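## Task

Move the black-handled espresso tamper onto the top of the desk beside arm1, the bearing race driver onto the top of the desk beside arm2, and the capped sample bottle onto the top of the long lab bench beside arm3. Each must keep its current upright orientation, with its entire base resting on that top. Every other object must finish resting directly on the top of the furniture it sits on now. It is a failure if any object from a top ends up on the floor or on a shelf below a top without a hand holding it. A placement only counts if it stays without the robot supporting it. At the end, open the grippers and move the arms away.

## Robot and tools

Setup: three identical i2rt Big YAM arms named arm1, arm2 and arm3. Each has six revolute joints, a two-finger gripper and a wrist camera. Two fixed room cameras, room_a and room_b, watch the scene. Occasionally a loose object gets nudged by an outside disturbance. With joints 1 and 6 at zero and the hand level and pointing forward, the wrist camera rides on top of the hand looking toward the fingertips. Maximum reach is roughly 1.0 m from the joint 1 axis. Joints move at different speeds, so the hand can sweep a wide curve between postures.

Frames: one shared scene frame, origin on the floor, +z up. The hand point is midway between the fingertips; the hand z axis runs along the fingers and the fingers open and close along its y axis. Hand poses depend on each robot's actual foot pose, which is never printed.

execute_actions(actions, cameras): actions is a list holding exactly one action or nothing. An action is an object keyed by robot name (arm1, arm2, arm3), each containing "joints", an object of absolute joint targets by name. Each robot gets its own object; you may name only some joints or some robots. Units and ranges: joint1_rad -2.879 to 2.879 (rotation about the foot, positive counter-clockwise seen from above, 0 = the direction the foot faces); joint2_rad 0 to 3.141 (shoulder; 0 = upper arm pointing back roughly level, positive lifts it up then forward); joint3_rad 0 to 3.019 (elbow; 0 = folded onto the upper arm, positive opens); joint4_rad -1.692 to 1.57 (hand pitch, positive tilts fingers up); joint5_rad -1.57 to 1.57 (hand sideways swing, positive toward the arm's right); joint6_rad -2.094 to 2.094 (hand roll, positive clockwise viewed from behind the hand); gripper_m 0 to 0.093 metres of fingertip separation (each finger pad squeezes with up to about 50-62 N, lower on some grippers). Completion tolerances: ±0.045, 0.14, 0.09, 0.055, 0.03, 0.035 rad for joints 1-6 and ±0.003 m for the gripper. All named motions start at once and may finish at different times. A joint or robot you omit may keep driving toward its previous target. Unknown keys or out-of-range numbers reject the whole call and nothing moves. cameras lists which images to return (arm1_cam_wrist, arm2_cam_wrist, arm3_cam_wrist, room_a, room_b, or all); omitted, null or ["all"] gives every camera, [] gives none. The pictures line gives the image order. An empty actions list just reports state and images.

wait(seconds): 0 to 10 s; nothing new is commanded, the scene keeps running, and you get state and images back.

zoom_image(camera, region): region is [x0, y0, x1, y1] in pixels of that camera's most recent full image, top-left origin, at most 504x504 pixels. Returns a closer, sharper crop.

finished_scene(scene): pass the current scene number to end it for good after the last command has been held; the reply says whether the goal was met, and the next scene's task follows. Answering with no tool call ends everything.

Reading results: joint_positions gives each joint angle. joint_status says how each commanded motion of the last accepted action ended. off_target: stopped short and may still push. contact_stop or time_out: the joint now holds where it stopped, except that a timed-out joint may keep a target within 0.375, 0.375, 0.113, 0.225, 0.075, 0.3 rad (joints 1-6) of its position and keep pushing, moving on if the way clears; on_its_own reports such joints, and 'held at' there means the held target, not the position. Sending a joint its reported position relieves the push. A target very near the current position may not move it. 'joint command not followed' (often with a cause line) means a safety check blocked that arm's joint targets, mostly self or arm-to-arm collision; the gripper part still runs, the affected joints read not_followed, and the arm may retry those targets on later actions until you send ones that pass. Empty calls never show this line. The check can act late and ignores fingers, gripper housings and wrist cameras between arms. Joint torques are listed in joint order without the gripper; they include friction, per-arm offset and scale, and noise, and are nonzero even in free air. If one call reports a stop, the remaining execute_actions, wait and finished_scene calls of that reply are skipped.

Cameras: calibration lines give OpenCV intrinsics K, distortion D and T_world_to_cam in metres (wrist cameras fisheye 504x504, room cameras 896x504 pinhole with radial terms). Real cameras can be slightly off these values; wrist camera poses derive from reported joints and carry extra error. Results list cameras whose numbers changed.

What to avoid: robots keep pushing on contact and can push hard; never squeeze two robots together (that ends the run) and avoid hard hits. Don't drop, slam or knock objects off tops, and keep placed objects upright and fully on the surface. Sustained loads heat motors; a MOTOR HOT line appears from 85 °C and at 100 °C the arm loses power and falls (OVER-TEMPERATURE FAULT, joints then read limit_stop_at_motor_heat; resend targets). Heat persists into the next scene. The scene keeps running while you think, holding your last command, and arms act independently. Finish with grippers open and arms withdrawn so nothing depends on the robot.

Each tool is called after "Request:" as name(argument=value, ...), one argument or row to a line, values as JSON.

## Session

Request:
execute_actions(
  actions=[],
)

Scene clock: 0.00 s.
Joint torques (N m, as the arm reports them, + toward a larger angle): no reading
arm1.joint_positions: joint1_rad=+0.845 joint2_rad=+0.468 joint3_rad=+1.363 joint4_rad=-1.549 joint5_rad=-0.093 joint6_rad=+0.699 gripper_m=+0.094
arm1.joint_status: not commanded
arm1.hand: x=+0.1327 y=-0.8873 z=+1.4430 quat_wxyz=(-0.361, -0.883, -0.137, +0.268) (m; scene frame)
arm2.joint_positions: joint1_rad=+0.778 joint2_rad=+0.550 joint3_rad=+1.508 joint4_rad=-1.552 joint5_rad=-0.036 joint6_rad=+0.115 gripper_m=+0.095
arm2.joint_status: not commanded
arm2.hand: x=+0.5042 y=+0.4843 z=+1.4088 quat_wxyz=(-0.472, -0.165, -0.866, +0.022) (m; scene frame)
arm3.joint_positions: joint1_rad=+0.654 joint2_rad=+0.352 joint3_rad=+1.340 joint4_rad=-1.576 joint5_rad=-0.010 joint6_rad=+0.775 gripper_m=+0.094
arm3.joint_status: not commanded
arm3.hand: x=-0.5389 y=+0.1429 z=+1.4266 quat_wxyz=(-0.455, -0.772, -0.422, +0.135) (m; scene frame)
pictures: arm1_cam_wrist, arm2_cam_wrist, arm3_cam_wrist, room_a, room_b
Images, in order (width x height): arm1_cam_wrist 504x504, arm2_cam_wrist 504x504, arm3_cam_wrist 504x504, room_a 896x504, room_b 896x504.

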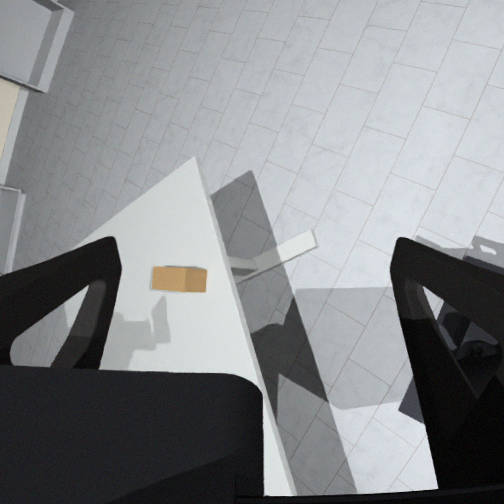

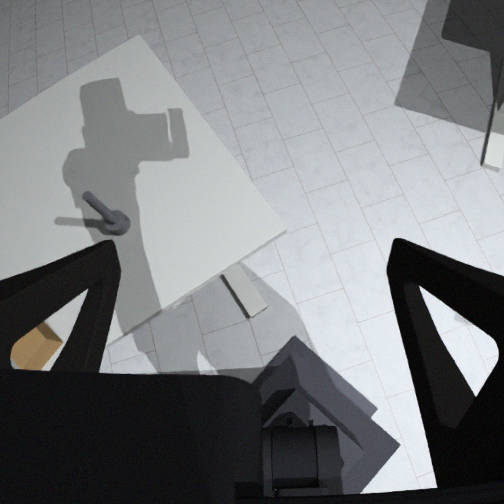

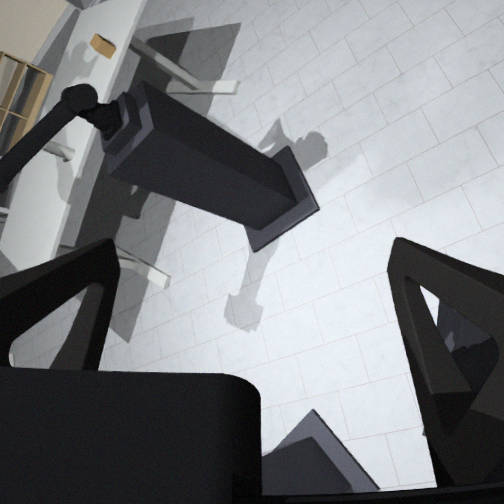

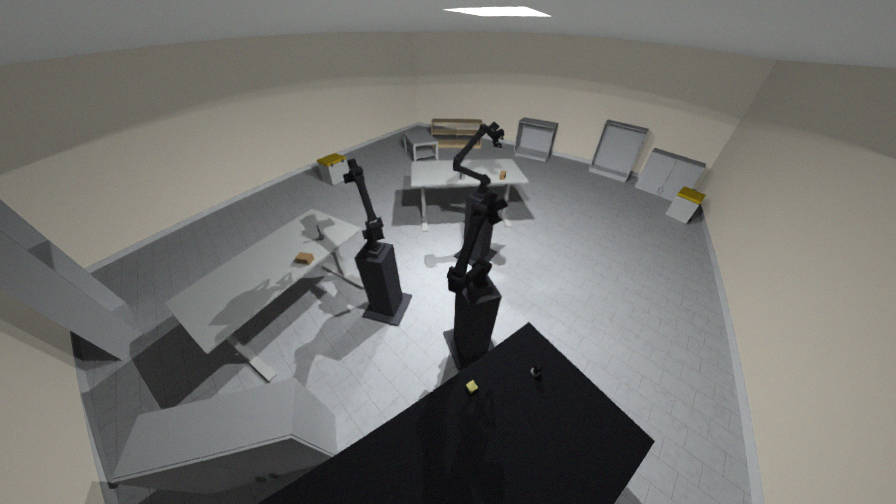

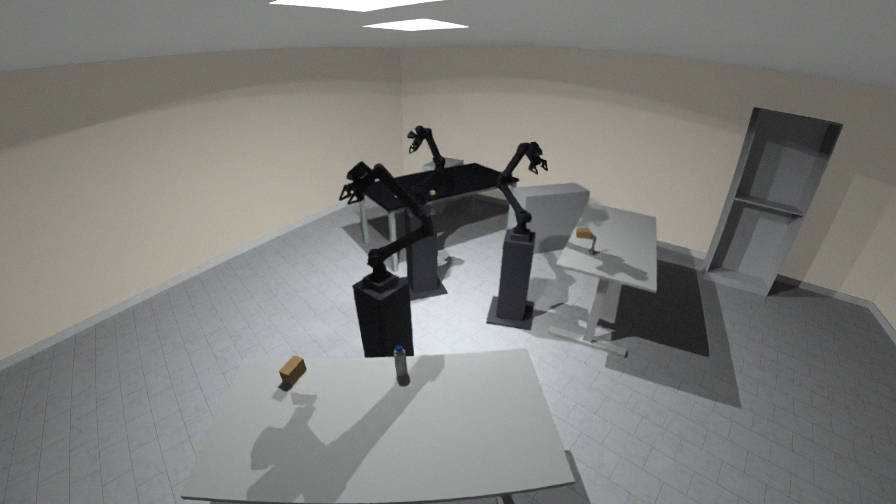

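Request:
zoom_image(
  camera="room_a",
  region=[400, 110, 640, 420],
)

Request:
zoom_image(
  camera="room_b",
  region=[260, 110, 620, 410],
)

Request:
execute_actions(
  actions=[
    {"arm1":{"joints":{"joint1_rad":0,"joint2_rad":1.2,"joint3_rad":1.2,"joint4_rad":-1.2,"joint5_rad":0,"joint6_rad":0}},"arm3":{"joints":{"joint1_rad":0,"joint2_rad":1.0,"joint3_rad":1.4,"joint4_rad":-1.5,"joint5_rad":0,"joint6_rad":0}},"arm2":{"joints":{"joint1_rad":0,"joint2_rad":0.8,"joint3_rad":0.8,"joint4_rad":0,"joint5_rad":0,"joint6_rad":0}}},
  ],
)

Region (400, 110, 640, 420) of room_a's 896x504 image, scaled by 1.626, with more detail than that image has; it fills the left 390 columns of this view, and the rest is white.

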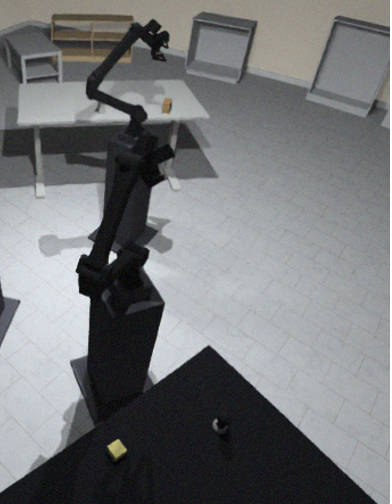

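Region (260, 110, 620, 410) of room_b's 896x504 image, scaled by 1.400, with more detail than that image has.

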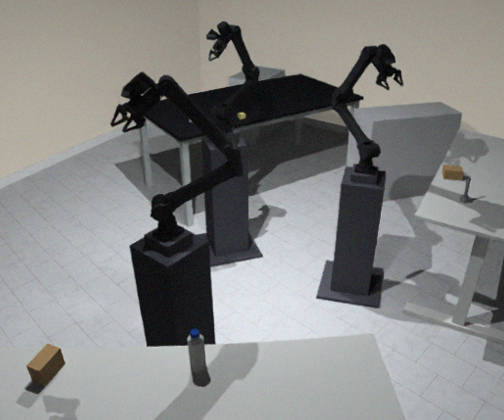

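Scene clock: 2.87 s.
Joint torques (N m, as the arm reports them, + toward a larger angle): arm1=[ -0.46 -10.9    8.85   1.54   0.03  -0.13] | arm2=[ 1.45 -3.55  8.44  2.5   0.05 -0.11] | arm3=[ 0.25 -4.88  9.19  1.76  0.01 -0.11]
arm1.joint_positions: joint1_rad=+0.000 joint2_rad=+1.210 joint3_rad=+1.183 joint4_rad=-1.210 joint5_rad=-0.001 joint6_rad=+0.014 gripper_m=+0.094
arm1.joint_status: all done
arm1.hand: x=-0.2072 y=-0.8090 z=+1.1977 quat_wxyz=(-0.018, -0.985, -0.050, +0.167) (m; scene frame)
arm2.joint_positions: joint1_rad=+0.002 joint2_rad=+0.809 joint3_rad=+0.807 joint4_rad=-0.019 joint5_rad=+0.000 joint6_rad=+0.008 gripper_m=+0.095
arm2.joint_status: all done
arm2.hand: x=+0.5672 y=+0.1415 z=+1.2930 quat_wxyz=(-0.608, -0.364, -0.614, +0.348) (m; scene frame)
arm3.joint_positions: joint1_rad=+0.009 joint2_rad=+1.001 joint3_rad=+1.381 joint4_rad=-1.509 joint5_rad=-0.001 joint6_rad=+0.011 gripper_m=+0.094
arm3.joint_status: all done
arm3.hand: x=-0.7052 y=-0.0573 z=+1.3257 quat_wxyz=(-0.121, -0.828, -0.515, +0.185) (m; scene frame)
pictures: arm1_cam_wrist, arm2_cam_wrist, arm3_cam_wrist, room_a, room_b
camera_calibration (this result's frames):
arm1_cam_wrist: T_world_to_cam=[[-0.113876, 0.993452, -0.00926702, 0.789738], [0.955194, 0.112046, 0.273954, -0.0340976], [0.273198, 0.0223448, -0.961698, 1.34963], [0, 0, 0, 1]] pos_world=[-0.246215, -0.810903, 1.3146]
arm2_cam_wrist: T_world_to_cam=[[-0.877025, -0.48042, -0.00482687, 0.567858], [-0.282585, 0.523942, -0.803511, 1.12915], [0.388552, -0.703335, -0.59527, 0.772015], [0, 0, 0, 1]] pos_world=[0.517138, 0.224188, 1.36958]
arm3_cam_wrist: T_world_to_cam=[[-0.899026, 0.437825, -0.00786688, -0.601556], [0.430302, 0.886625, 0.169519, 0.134873], [0.0811944, 0.149016, -0.985496, 1.49602], [0, 0, 0, 1]] pos_world=[-0.720319, -0.0791363, 1.44672]
Images, in order (width x height): arm1_cam_wrist 504x504, arm2_cam_wrist 504x504, arm3_cam_wrist 504x504, room_a 896x504, room_b 896x504.

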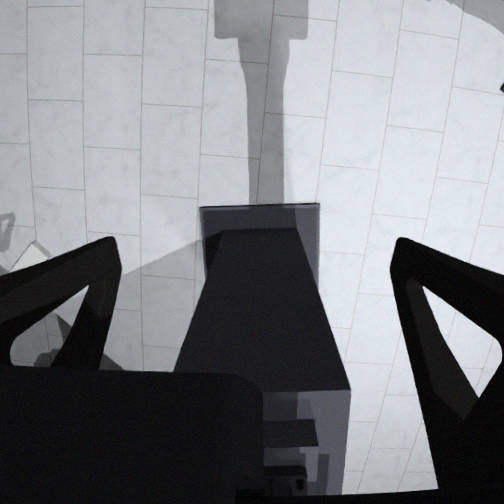

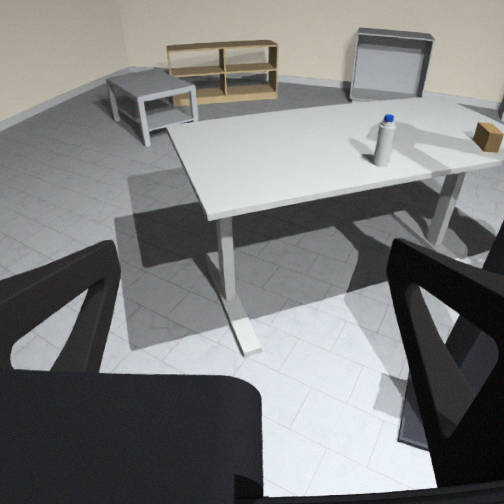

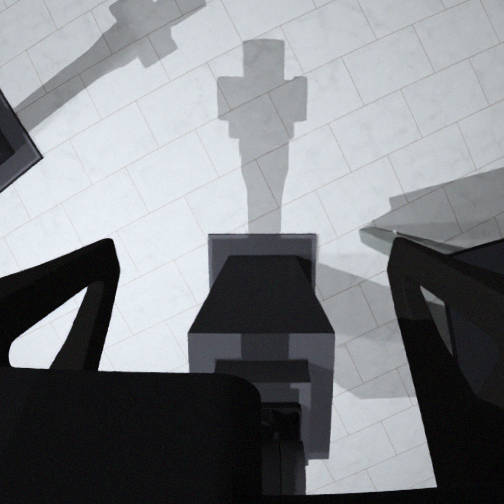

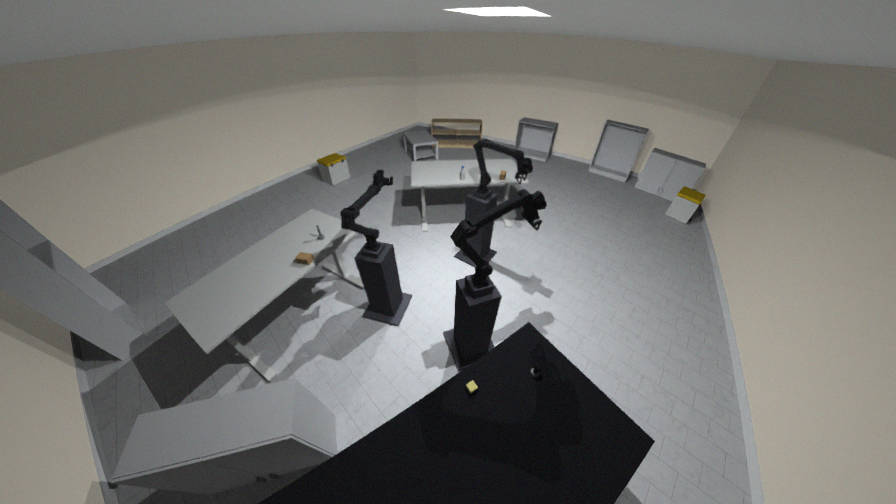

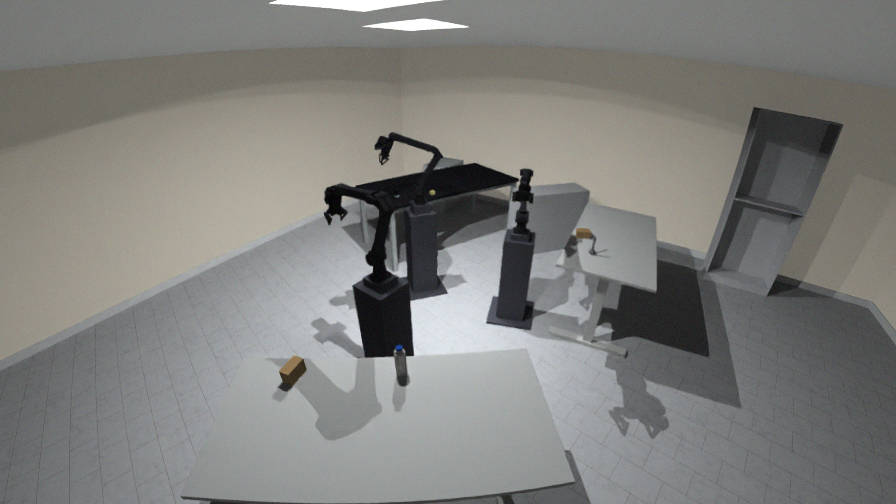

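Request:
execute_actions(
  actions=[
    {"arm1":{"joints":{"joint1_rad":2.45,"joint2_rad":1.6,"joint3_rad":1.4,"joint4_rad":-0.6}},"arm3":{"joints":{"joint1_rad":-1.47,"joint2_rad":1.8,"joint3_rad":1.8,"joint4_rad":-1.0}},"arm2":{"joints":{"joint1_rad":0.8,"joint2_rad":1.57,"joint3_rad":3.0,"joint4_rad":0}}},
  ],
)

Scene clock: 13.57 s.
Joint torques (N m, as the arm reports them, + toward a larger angle): arm1=[ -0.97 -19.39  10.22   2.14   0.12  -0.11] | arm2=[ 1.08 -4.2   1.75 -0.28  0.13 -0.17] | arm3=[  1.78 -17.16  10.54   1.83  -0.09  -0.08]
arm1.joint_positions: joint1_rad=+2.459 joint2_rad=+1.630 joint3_rad=+1.373 joint4_rad=-0.608 joint5_rad=-0.001 joint6_rad=+0.012 gripper_m=+0.094
arm1.joint_status: all done
arm1.hand: x=+0.7460 y=-1.1037 z=+1.1553 quat_wxyz=(-0.335, -0.264, -0.899, +0.100) (m; scene frame)
arm2.joint_positions: joint1_rad=+0.804 joint2_rad=+1.576 joint3_rad=+2.996 joint4_rad=+0.002 joint5_rad=-0.001 joint6_rad=+0.006 gripper_m=+0.095
arm2.joint_status: all done
arm2.hand: x=+0.5272 y=+0.4747 z=+1.9774 quat_wxyz=(-0.990, -0.010, -0.070, +0.123) (m; scene frame)
arm3.joint_positions: joint1_rad=-1.484 joint2_rad=+1.794 joint3_rad=+1.771 joint4_rad=-1.008 joint5_rad=+0.002 joint6_rad=+0.008 gripper_m=+0.094
arm3.joint_status: all done
arm3.hand: x=-1.1945 y=+0.4892 z=+1.1813 quat_wxyz=(+0.046, -0.947, +0.182, +0.261) (m; scene frame)
pictures: arm1_cam_wrist, arm2_cam_wrist, arm3_cam_wrist, room_a, room_b
camera_calibration (this result's frames):
arm1_cam_wrist: T_world_to_cam=[[-0.53721, -0.843307, 0.0154544, -0.549269], [-0.840068, 0.533328, -0.0992336, 1.33543], [0.0754421, -0.066292, -0.994944, 1.14318], [0, 0, 0, 1]] pos_world=[0.740538, -1.09964, 1.27841]
arm2_cam_wrist: T_world_to_cam=[[-0.255446, -0.966694, -0.0158207, 0.620979], [0.70257, -0.174361, -0.689923, 1.0807], [0.664186, -0.187353, 0.72371, -1.56912], [0, 0, 0, 1]] pos_world=[0.441548, 0.494748, 1.89101]
arm3_cam_wrist: T_world_to_cam=[[0.365402, 0.930834, -0.00550828, -0.0154565], [0.927949, -0.36379, 0.0810378, 1.19606], [0.0734288, -0.0347228, -0.996696, 1.40581], [0, 0, 0, 1]] pos_world=[-1.20746, 0.498316, 1.30415]
Images, in order (width x height): arm1_cam_wrist 504x504, arm2_cam_wrist 504x504, arm3_cam_wrist 504x504, room_a 896x504, room_b 896x504.

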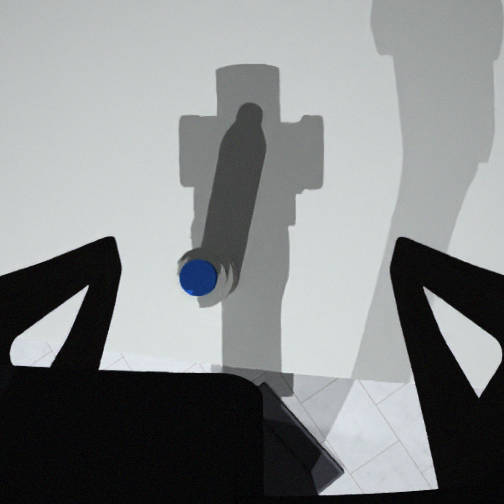

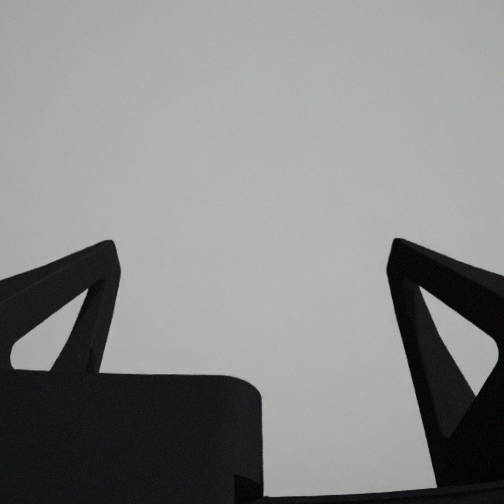

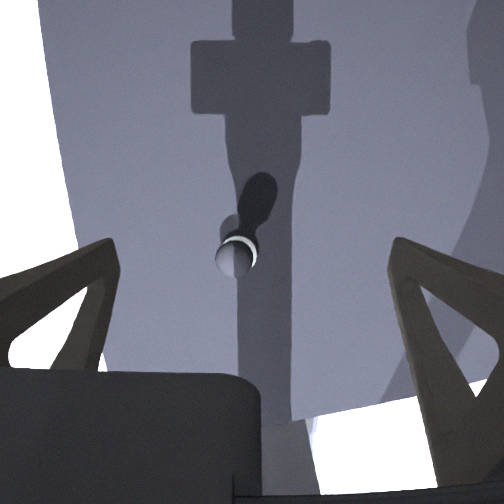

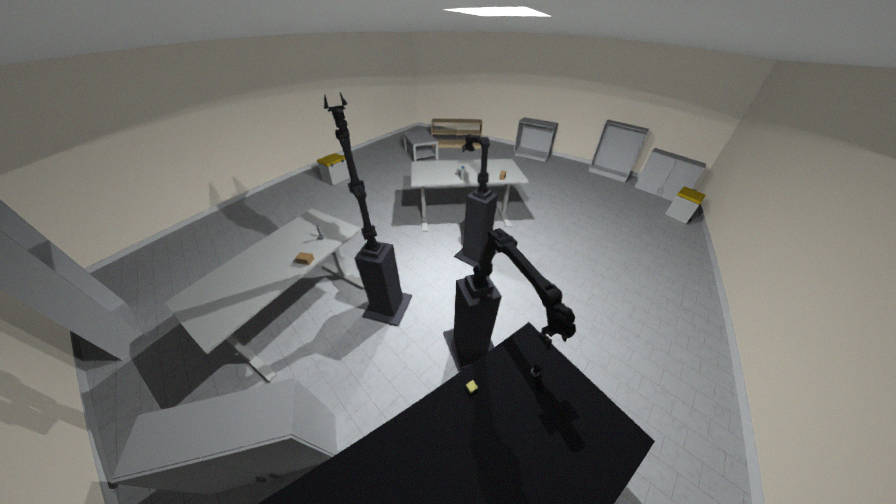

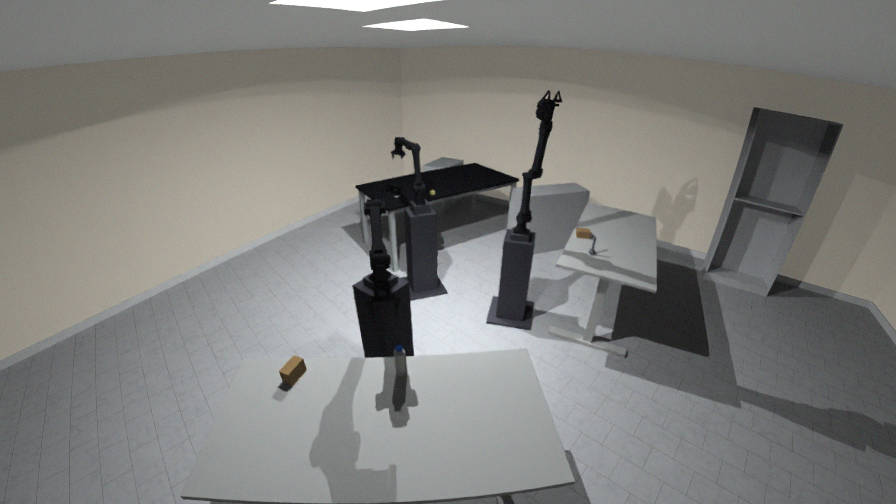

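Request:
execute_actions(
  actions=[
    {"arm1":{"joints":{"joint1_rad":2.53,"joint2_rad":1.82,"joint3_rad":0.63,"joint4_rad":0.72}},"arm3":{"joints":{"joint1_rad":-1.44,"joint2_rad":1.87,"joint3_rad":0.36,"joint4_rad":1.35}}},
  ],
  cameras=["arm1_cam_wrist","arm3_cam_wrist","room_b"],
)

Scene clock: 18.57 s.
Joint torques (N m, as the arm reports them, + toward a larger angle): arm1=[ -1.11 -16.4    3.57   2.84   0.05  -0.15] | arm2=[ 1.71 -3.28  1.64 -0.44  0.19 -0.15] | arm3=[  1.89 -10.43   1.79   3.1   -0.07  -0.09]
arm1.joint_positions: joint1_rad=+2.535 joint2_rad=+1.844 joint3_rad=+0.629 joint4_rad=+0.699 joint5_rad=-0.001 joint6_rad=+0.012 gripper_m=+0.094
arm1.joint_status: all done
arm1.hand: x=+0.6776 y=-1.0158 z=+0.9310 quat_wxyz=(-0.491, -0.210, -0.837, +0.124) (m; scene frame)
arm2.joint_positions: joint1_rad=+0.804 joint2_rad=+1.576 joint3_rad=+2.996 joint4_rad=+0.002 joint5_rad=-0.001 joint6_rad=+0.006 gripper_m=+0.095
arm2.joint_status: not commanded
arm2.hand: x=+0.5272 y=+0.4747 z=+1.9774 quat_wxyz=(-0.990, -0.010, -0.070, +0.123) (m; scene frame)
arm3.joint_positions: joint1_rad=-1.448 joint2_rad=+1.880 joint3_rad=+0.359 joint4_rad=+1.331 joint5_rad=+0.001 joint6_rad=+0.008 gripper_m=+0.094
arm3.joint_status: all done
arm3.hand: x=-0.9967 y=+0.3939 z=+0.9595 quat_wxyz=(+0.101, -0.761, +0.133, +0.627) (m; scene frame)
pictures: arm1_cam_wrist, arm3_cam_wrist, room_b
camera_calibration (this result's frames):
arm1_cam_wrist: T_world_to_cam=[[-0.473156, -0.880855, 0.0147402, -0.589353], [-0.797351, 0.421066, -0.43236, 1.37606], [0.37464, -0.216327, -0.90158, 0.488892], [0, 0, 0, 1]] pos_world=[0.635186, -0.992785, 1.04441]
arm3_cam_wrist: T_world_to_cam=[[0.3294, 0.944138, -0.00993767, -0.0371328], [0.68223, -0.245272, -0.688769, 1.44286], [-0.652731, 0.220101, -0.724912, 0.08201], [0, 0, 0, 1]] pos_world=[-0.918603, 0.370903, 1.05288]
Images, in order (width x height): arm1_cam_wrist 504x504, arm3_cam_wrist 504x504, room_b 896x504.

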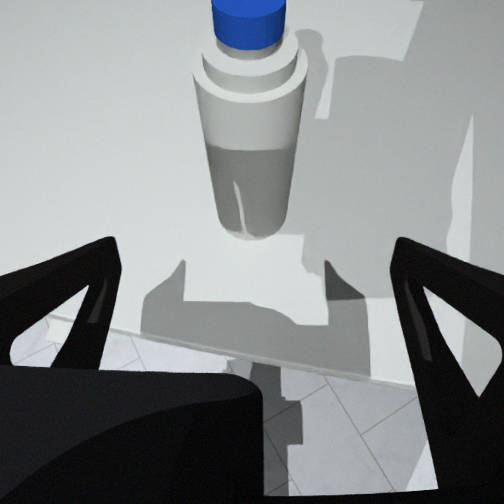

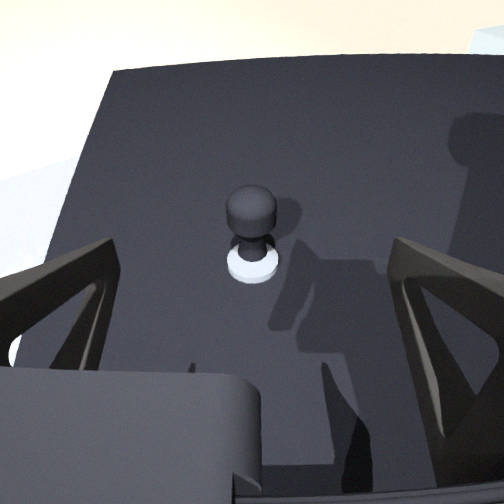

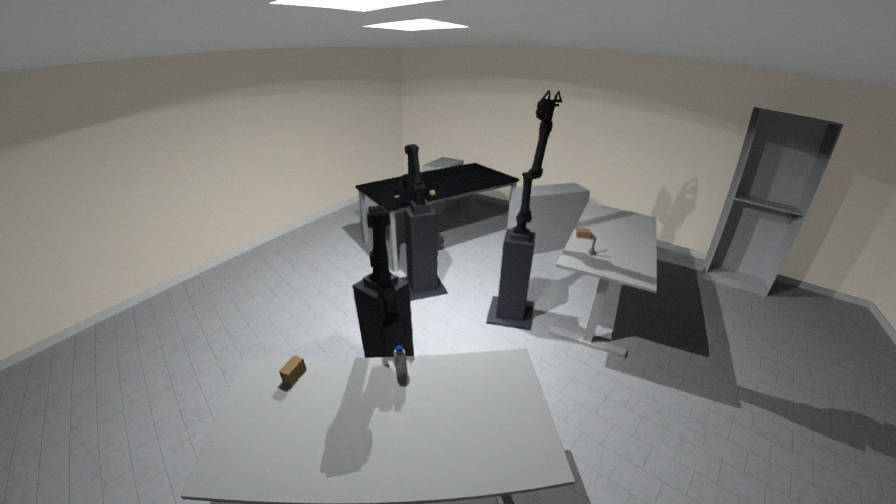

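Request:
execute_actions(
  actions=[
    {"arm1":{"joints":{"joint1_rad":2.535,"joint2_rad":2.29,"joint3_rad":1.09,"joint4_rad":1.06}},"arm3":{"joints":{"joint1_rad":1.11,"joint2_rad":1.38,"joint3_rad":0.33,"joint4_rad":1.08}}},
  ],
  cameras=["arm1_cam_wrist","room_b"],
)

Scene clock: 22.33 s.
Joint torques (N m, as the arm reports them, + toward a larger angle): arm1=[ -0.77 -20.11   5.54   2.9    0.05  -0.1 ] | arm2=[ 2.   -3.96  1.82 -0.51  0.17 -0.16] | arm3=[ 1.66 -7.22  5.2   1.86  0.03 -0.07]
arm1.joint_positions: joint1_rad=+2.535 joint2_rad=+2.294 joint3_rad=+1.064 joint4_rad=+1.039 joint5_rad=-0.001 joint6_rad=+0.012 gripper_m=+0.094
arm1.joint_status: all done
arm1.hand: x=+0.8155 y=-1.0896 z=+0.8969 quat_wxyz=(-0.620, -0.186, -0.747, +0.155) (m; scene frame)
arm2.joint_positions: joint1_rad=+0.804 joint2_rad=+1.576 joint3_rad=+2.996 joint4_rad=+0.002 joint5_rad=-0.001 joint6_rad=+0.006 gripper_m=+0.095
arm2.joint_status: not commanded
arm2.hand: x=+0.5272 y=+0.4747 z=+1.9774 quat_wxyz=(-0.990, -0.010, -0.070, +0.123) (m; scene frame)
arm3.joint_positions: joint1_rad=+1.100 joint2_rad=+1.381 joint3_rad=+0.329 joint4_rad=+1.089 joint5_rad=-0.001 joint6_rad=+0.008 gripper_m=+0.094
arm3.joint_status: all done
arm3.hand: x=-0.2886 y=-0.1186 z=+1.1136 quat_wxyz=(-0.647, -0.310, -0.618, +0.320) (m; scene frame)
pictures: arm1_cam_wrist, room_b
camera_calibration (this result's frames):
arm1_cam_wrist: T_world_to_cam=[[-0.473555, -0.880666, 0.0131357, -0.586576], [-0.635762, 0.331467, -0.697092, 1.51029], [0.609551, -0.338462, -0.716862, -0.099809], [0, 0, 0, 1]] pos_world=[0.743249, -1.05097, 0.988968]
Images, in order (width x height): arm1_cam_wrist 504x504, room_b 896x504.

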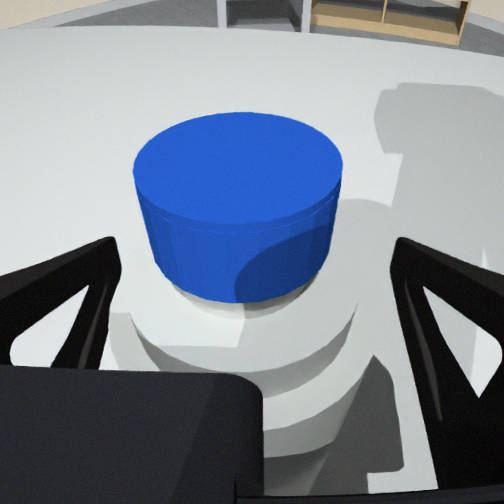

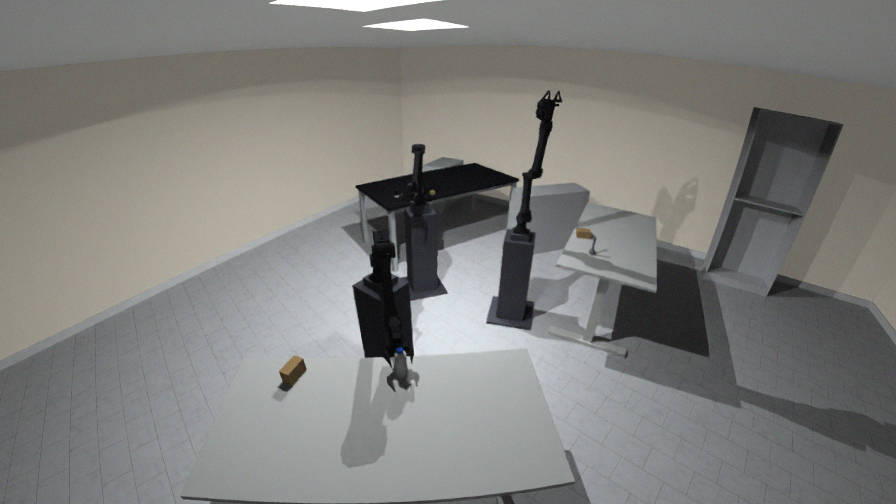

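Request:
execute_actions(
  actions=[
    {"arm1":{"joints":{"joint2_rad":2.36,"joint4_rad":1.13}}},
  ],
  cameras=[],
)

Request:
execute_actions(
  actions=[
    {"arm1":{"joints":{"gripper_m":0.03}}},
  ],
  cameras=["arm1_cam_wrist"],
)

Scene clock: 23.83 s.
Joint torques (N m, as the arm reports them, + toward a larger angle): arm1=[ -0.63 -20.63   4.75   3.     0.06  -0.17] | arm2=[ 1.64 -3.74  1.67 -0.5   0.14 -0.11] | arm3=[ 2.33 -6.48  5.24  1.78  0.05 -0.08]
arm1.joint_positions: joint1_rad=+2.535 joint2_rad=+2.354 joint3_rad=+1.070 joint4_rad=+1.109 joint5_rad=-0.001 joint6_rad=+0.012 gripper_m=+0.094
arm1.joint_status: all done
arm1.hand: x=+0.8108 y=-1.0874 z=+0.8755 quat_wxyz=(-0.625, -0.185, -0.742, +0.156) (m; scene frame)
arm2.joint_positions: joint1_rad=+0.804 joint2_rad=+1.576 joint3_rad=+2.996 joint4_rad=+0.002 joint5_rad=-0.001 joint6_rad=+0.006 gripper_m=+0.095
arm2.joint_status: not commanded
arm2.hand: x=+0.5272 y=+0.4747 z=+1.9774 quat_wxyz=(-0.990, -0.010, -0.070, +0.123) (m; scene frame)
arm3.joint_positions: joint1_rad=+1.100 joint2_rad=+1.381 joint3_rad=+0.329 joint4_rad=+1.089 joint5_rad=-0.001 joint6_rad=+0.008 gripper_m=+0.094
arm3.joint_status: not commanded
arm3.hand: x=-0.2886 y=-0.1186 z=+1.1136 quat_wxyz=(-0.647, -0.310, -0.618, +0.320) (m; scene frame)
pictures: none
No camera images: the call's "cameras" was empty. Leave "cameras" out to get every camera's image.

Scene clock: 24.47 s.
Joint torques (N m, as the arm reports them, + toward a larger angle): arm1=[ -1.02 -18.82   4.6    2.73   0.05  -0.17] | arm2=[ 1.   -4.15  1.75 -0.44  0.2  -0.12] | arm3=[ 2.05 -7.26  5.12  1.78  0.06 -0.12]
arm1.joint_positions: joint1_rad=+2.535 joint2_rad=+2.354 joint3_rad=+1.070 joint4_rad=+1.109 joint5_rad=-0.001 joint6_rad=+0.012 gripper_m=+0.051
arm1.joint_status: gripper_m off_target (ended at +0.051, target +0.030)
arm1.hand: x=+0.8108 y=-1.0874 z=+0.8755 quat_wxyz=(-0.625, -0.185, -0.742, +0.156) (m; scene frame)
arm2.joint_positions: joint1_rad=+0.804 joint2_rad=+1.576 joint3_rad=+2.996 joint4_rad=+0.002 joint5_rad=-0.001 joint6_rad=+0.006 gripper_m=+0.095
arm2.joint_status: not commanded
arm2.hand: x=+0.5272 y=+0.4747 z=+1.9774 quat_wxyz=(-0.990, -0.010, -0.070, +0.123) (m; scene frame)
arm3.joint_positions: joint1_rad=+1.100 joint2_rad=+1.381 joint3_rad=+0.329 joint4_rad=+1.089 joint5_rad=-0.001 joint6_rad=+0.008 gripper_m=+0.094
arm3.joint_status: not commanded
arm3.hand: x=-0.2886 y=-0.1186 z=+1.1136 quat_wxyz=(-0.647, -0.310, -0.618, +0.320) (m; scene frame)
pictures: arm1_cam_wrist
camera_calibration (this result's frames):
arm1_cam_wrist: T_world_to_cam=[[-0.473834, -0.880511, 0.013498, -0.586579], [-0.6264, 0.326235, -0.70795, 1.48792], [0.618954, -0.343906, -0.706134, -0.13446], [0, 0, 0, 1]] pos_world=[0.737315, -1.04814, 0.966342]
Images, in order (width x height): arm1_cam_wrist 504x504.

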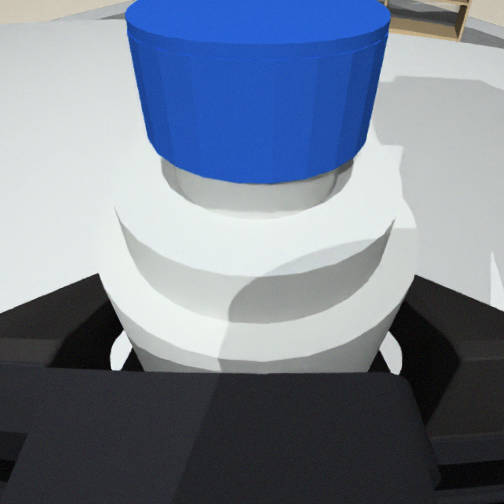

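Request:
execute_actions(
  actions=[
    {"arm1":{"joints":{"joint2_rad":2.0,"joint4_rad":0.95}}},
  ],
  cameras=[],
)

Request:
execute_actions(
  actions=[
    {"arm1":{"joints":{"joint1_rad":-1.036,"joint2_rad":1.64,"joint3_rad":1.13,"joint4_rad":0.37}}},
  ],
  cameras=["arm3_cam_wrist","room_a"],
)

Scene clock: 27.00 s.
Joint torques (N m, as the arm reports them, + toward a larger angle): arm1=[ -1.36 -18.17   6.75   2.21   0.07  -0.13] | arm2=[ 1.43 -3.15  1.6  -0.4   0.19 -0.11] | arm3=[ 1.67 -6.72  5.14  1.74  0.05 -0.07]
arm1.joint_positions: joint1_rad=+2.535 joint2_rad=+1.991 joint3_rad=+1.075 joint4_rad=+0.954 joint5_rad=-0.001 joint6_rad=+0.012 gripper_m=+0.051
arm1.joint_status: all done
arm1.hand: x=+0.8371 y=-1.0984 z=+1.0895 quat_wxyz=(-0.701, -0.166, -0.671, +0.174) (m; scene frame)
arm2.joint_positions: joint1_rad=+0.804 joint2_rad=+1.576 joint3_rad=+2.996 joint4_rad=+0.002 joint5_rad=-0.001 joint6_rad=+0.006 gripper_m=+0.095
arm2.joint_status: not commanded
arm2.hand: x=+0.5272 y=+0.4747 z=+1.9774 quat_wxyz=(-0.990, -0.010, -0.070, +0.123) (m; scene frame)
arm3.joint_positions: joint1_rad=+1.100 joint2_rad=+1.381 joint3_rad=+0.329 joint4_rad=+1.089 joint5_rad=-0.001 joint6_rad=+0.008 gripper_m=+0.094
arm3.joint_status: not commanded
arm3.hand: x=-0.2886 y=-0.1186 z=+1.1136 quat_wxyz=(-0.647, -0.310, -0.618, +0.320) (m; scene frame)
pictures: none
No camera images: the call's "cameras" was empty. Leave "cameras" out to get every camera's image.

Scene clock: 29.83 s.
Joint torques (N m, as the arm reports them, + toward a larger angle): arm1=[  0.94 -17.75   8.18   2.    -0.03  -0.12] | arm2=[ 1.82 -4.07  1.63 -0.48  0.15 -0.16] | arm3=[ 2.31 -6.98  5.11  1.66  0.06 -0.08]
arm1.joint_positions: joint1_rad=-1.044 joint2_rad=+1.648 joint3_rad=+1.121 joint4_rad=+0.373 joint5_rad=+0.002 joint6_rad=+0.012 gripper_m=+0.051
arm1.joint_status: all done
arm1.hand: x=-0.2113 y=-0.2070 z=+1.1963 quat_wxyz=(+0.283, -0.679, +0.348, +0.582) (m; scene frame)
arm2.joint_positions: joint1_rad=+0.804 joint2_rad=+1.576 joint3_rad=+2.996 joint4_rad=+0.002 joint5_rad=-0.001 joint6_rad=+0.006 gripper_m=+0.095
arm2.joint_status: not commanded
arm2.hand: x=+0.5272 y=+0.4747 z=+1.9774 quat_wxyz=(-0.990, -0.010, -0.070, +0.123) (m; scene frame)
arm3.joint_positions: joint1_rad=+1.100 joint2_rad=+1.381 joint3_rad=+0.329 joint4_rad=+1.089 joint5_rad=-0.001 joint6_rad=+0.008 gripper_m=+0.094
arm3.joint_status: not commanded
arm3.hand: x=-0.2886 y=-0.1186 z=+1.1136 quat_wxyz=(-0.647, -0.310, -0.618, +0.320) (m; scene frame)
pictures: arm3_cam_wrist, room_a
camera_calibration (this result's frames):
arm3_cam_wrist: T_world_to_cam=[[-0.798731, -0.601683, -0.00256648, -0.302073], [-0.325392, 0.435536, -0.839302, 0.897795], [0.506112, -0.669541, -0.543659, 0.795769], [0, 0, 0, 1]] pos_world=[-0.351888, -0.0399746, 1.18537]
Images, in order (width x height): arm3_cam_wrist 504x504, room_a 896x504.

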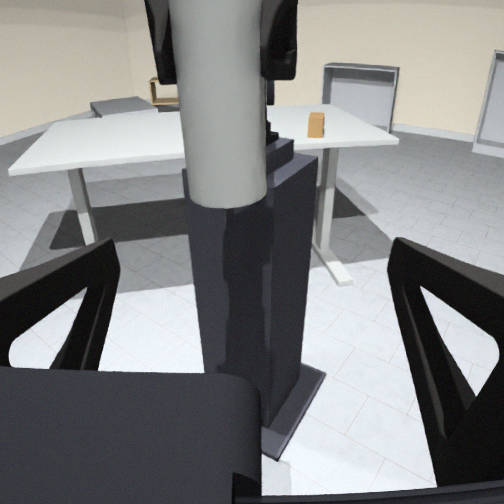

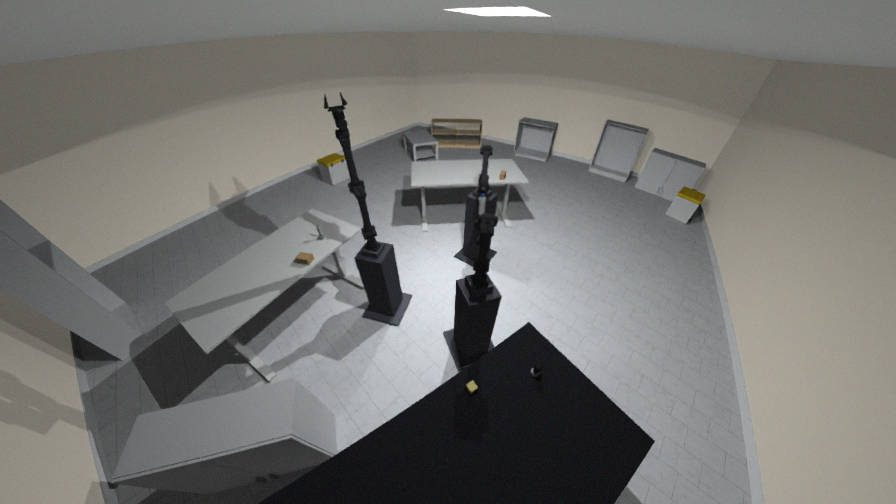

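Request:
execute_actions(
  actions=[
    {"arm3":{"joints":{"joint1_rad":1.143,"joint2_rad":1.66,"joint3_rad":0.775,"joint4_rad":0.91}},"arm2":{"joints":{"joint1_rad":-1.15,"joint2_rad":0.8,"joint3_rad":0.5,"joint4_rad":0.7}}},
  ],
  cameras=["arm3_cam_wrist","arm2_cam_wrist"],
)

Scene clock: 33.20 s.
Joint torques (N m, as the arm reports them, + toward a larger angle): arm1=[  0.25 -17.38   8.21   1.89  -0.03  -0.15] | arm2=[ 1.42 -1.9   8.56  2.2   0.11 -0.12] | arm3=[  1.88 -12.72   7.89   1.83   0.07  -0.08]
arm1.joint_positions: joint1_rad=-1.044 joint2_rad=+1.648 joint3_rad=+1.121 joint4_rad=+0.373 joint5_rad=+0.002 joint6_rad=+0.012 gripper_m=+0.051
arm1.joint_status: not commanded
arm1.hand: x=-0.2113 y=-0.2070 z=+1.1963 quat_wxyz=(+0.283, -0.679, +0.348, +0.582) (m; scene frame)
arm2.joint_positions: joint1_rad=-1.149 joint2_rad=+0.799 joint3_rad=+0.499 joint4_rad=+0.686 joint5_rad=+0.000 joint6_rad=+0.004 gripper_m=+0.095
arm2.joint_status: all done
arm2.hand: x=+0.1146 y=+0.2016 z=+1.2734 quat_wxyz=(-0.376, -0.502, -0.250, +0.738) (m; scene frame)
arm3.joint_positions: joint1_rad=+1.129 joint2_rad=+1.665 joint3_rad=+0.748 joint4_rad=+0.917 joint5_rad=-0.001 joint6_rad=+0.008 gripper_m=+0.094
arm3.joint_status: all done
arm3.hand: x=-0.1840 y=-0.2286 z=+1.1199 quat_wxyz=(-0.640, -0.307, -0.635, +0.305) (m; scene frame)
pictures: arm2_cam_wrist, arm3_cam_wrist
camera_calibration (this result's frames):
arm2_cam_wrist: T_world_to_cam=[[-0.795423, 0.606027, -0.00572394, -0.0275539], [0.147219, 0.18405, -0.971829, 1.18768], [-0.587901, -0.773858, -0.235616, 0.646584], [0, 0, 0, 1]] pos_world=[0.183361, 0.29847, 1.30641]
arm3_cam_wrist: T_world_to_cam=[[-0.78107, -0.624439, -0.0024337, -0.2868], [-0.356927, 0.449648, -0.818791, 0.959478], [0.512379, -0.638665, -0.574086, 0.714985], [0, 0, 0, 1]] pos_world=[-0.247891, -0.153881, 1.19538]
Images, in order (width x height): arm2_cam_wrist 504x504, arm3_cam_wrist 504x504.

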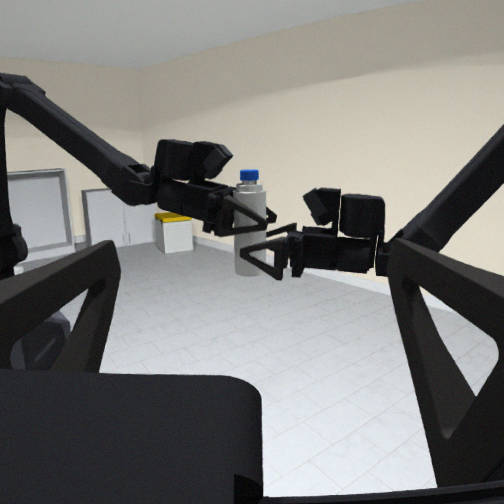

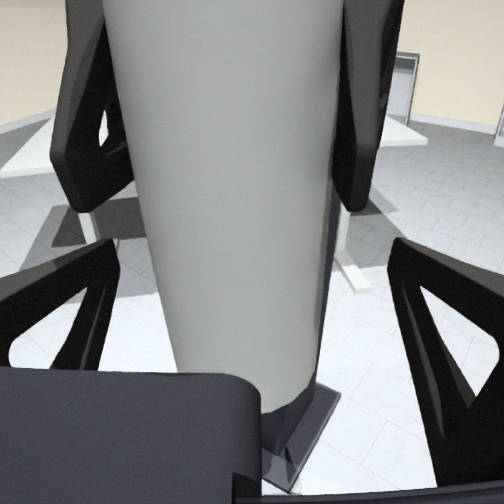

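Request:
zoom_image(
  camera="arm2_cam_wrist",
  region=[170, 140, 350, 290],
)

Region (170, 140, 350, 290) of arm2_cam_wrist's 504x504 image, scaled by 2.800, with more detail than that image has.

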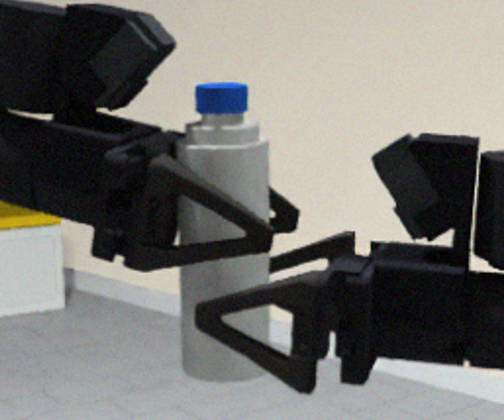

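Request:
execute_actions(
  actions=[
    {"arm3":{"joints":{"joint1_rad":1.155,"gripper_m":0.03}}},
  ],
  cameras=["arm2_cam_wrist"],
)

Request:
zoom_image(
  camera="arm2_cam_wrist",
  region=[170, 140, 350, 290],
)

Scene clock: 35.03 s.
Joint torques (N m, as the arm reports them, + toward a larger angle): arm1=[ -0.17 -18.06   8.     2.05   0.    -0.13] | arm2=[ 1.52 -1.45  8.57  2.12  0.12 -0.16] | arm3=[  2.37 -13.33   7.84   1.83   0.    -0.09]
arm1.joint_positions: joint1_rad=-1.044 joint2_rad=+1.648 joint3_rad=+1.121 joint4_rad=+0.373 joint5_rad=+0.001 joint6_rad=+0.010 gripper_m=+0.051
arm1.joint_status: not commanded
arm1.hand: x=-0.2113 y=-0.2070 z=+1.1963 quat_wxyz=(+0.283, -0.679, +0.347, +0.582) (m; scene frame)
arm2.joint_positions: joint1_rad=-1.149 joint2_rad=+0.799 joint3_rad=+0.499 joint4_rad=+0.686 joint5_rad=+0.000 joint6_rad=+0.004 gripper_m=+0.095
arm2.joint_status: not commanded
arm2.hand: x=+0.1146 y=+0.2016 z=+1.2734 quat_wxyz=(-0.376, -0.502, -0.250, +0.738) (m; scene frame)
arm3.joint_positions: joint1_rad=+1.138 joint2_rad=+1.665 joint3_rad=+0.748 joint4_rad=+0.917 joint5_rad=+0.000 joint6_rad=+0.008 gripper_m=+0.053
arm3.joint_status: gripper_m off_target (ended at +0.053, target +0.030); the others done
arm3.hand: x=-0.1801 y=-0.2255 z=+1.1199 quat_wxyz=(-0.641, -0.305, -0.636, +0.303) (m; scene frame)
pictures: arm2_cam_wrist
camera_calibration (this result's frames):
arm2_cam_wrist: T_world_to_cam=[[-0.795423, 0.606027, -0.00572394, -0.0275539], [0.147219, 0.18405, -0.971829, 1.18768], [-0.587901, -0.773858, -0.235616, 0.646584], [0, 0, 0, 1]] pos_world=[0.183361, 0.29847, 1.30641]
Images, in order (width x height): arm2_cam_wrist 504x504.

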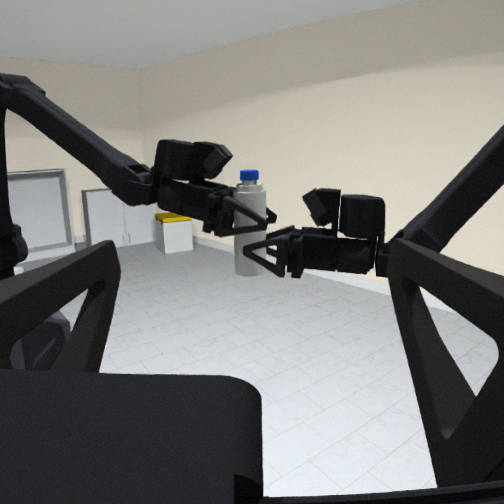

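Region (170, 140, 350, 290) of arm2_cam_wrist's 504x504 image, scaled by 2.800, with more detail than that image has.

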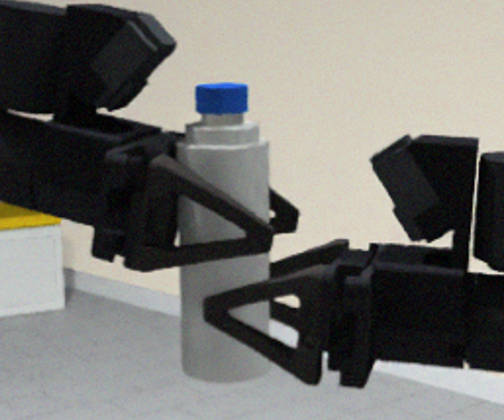

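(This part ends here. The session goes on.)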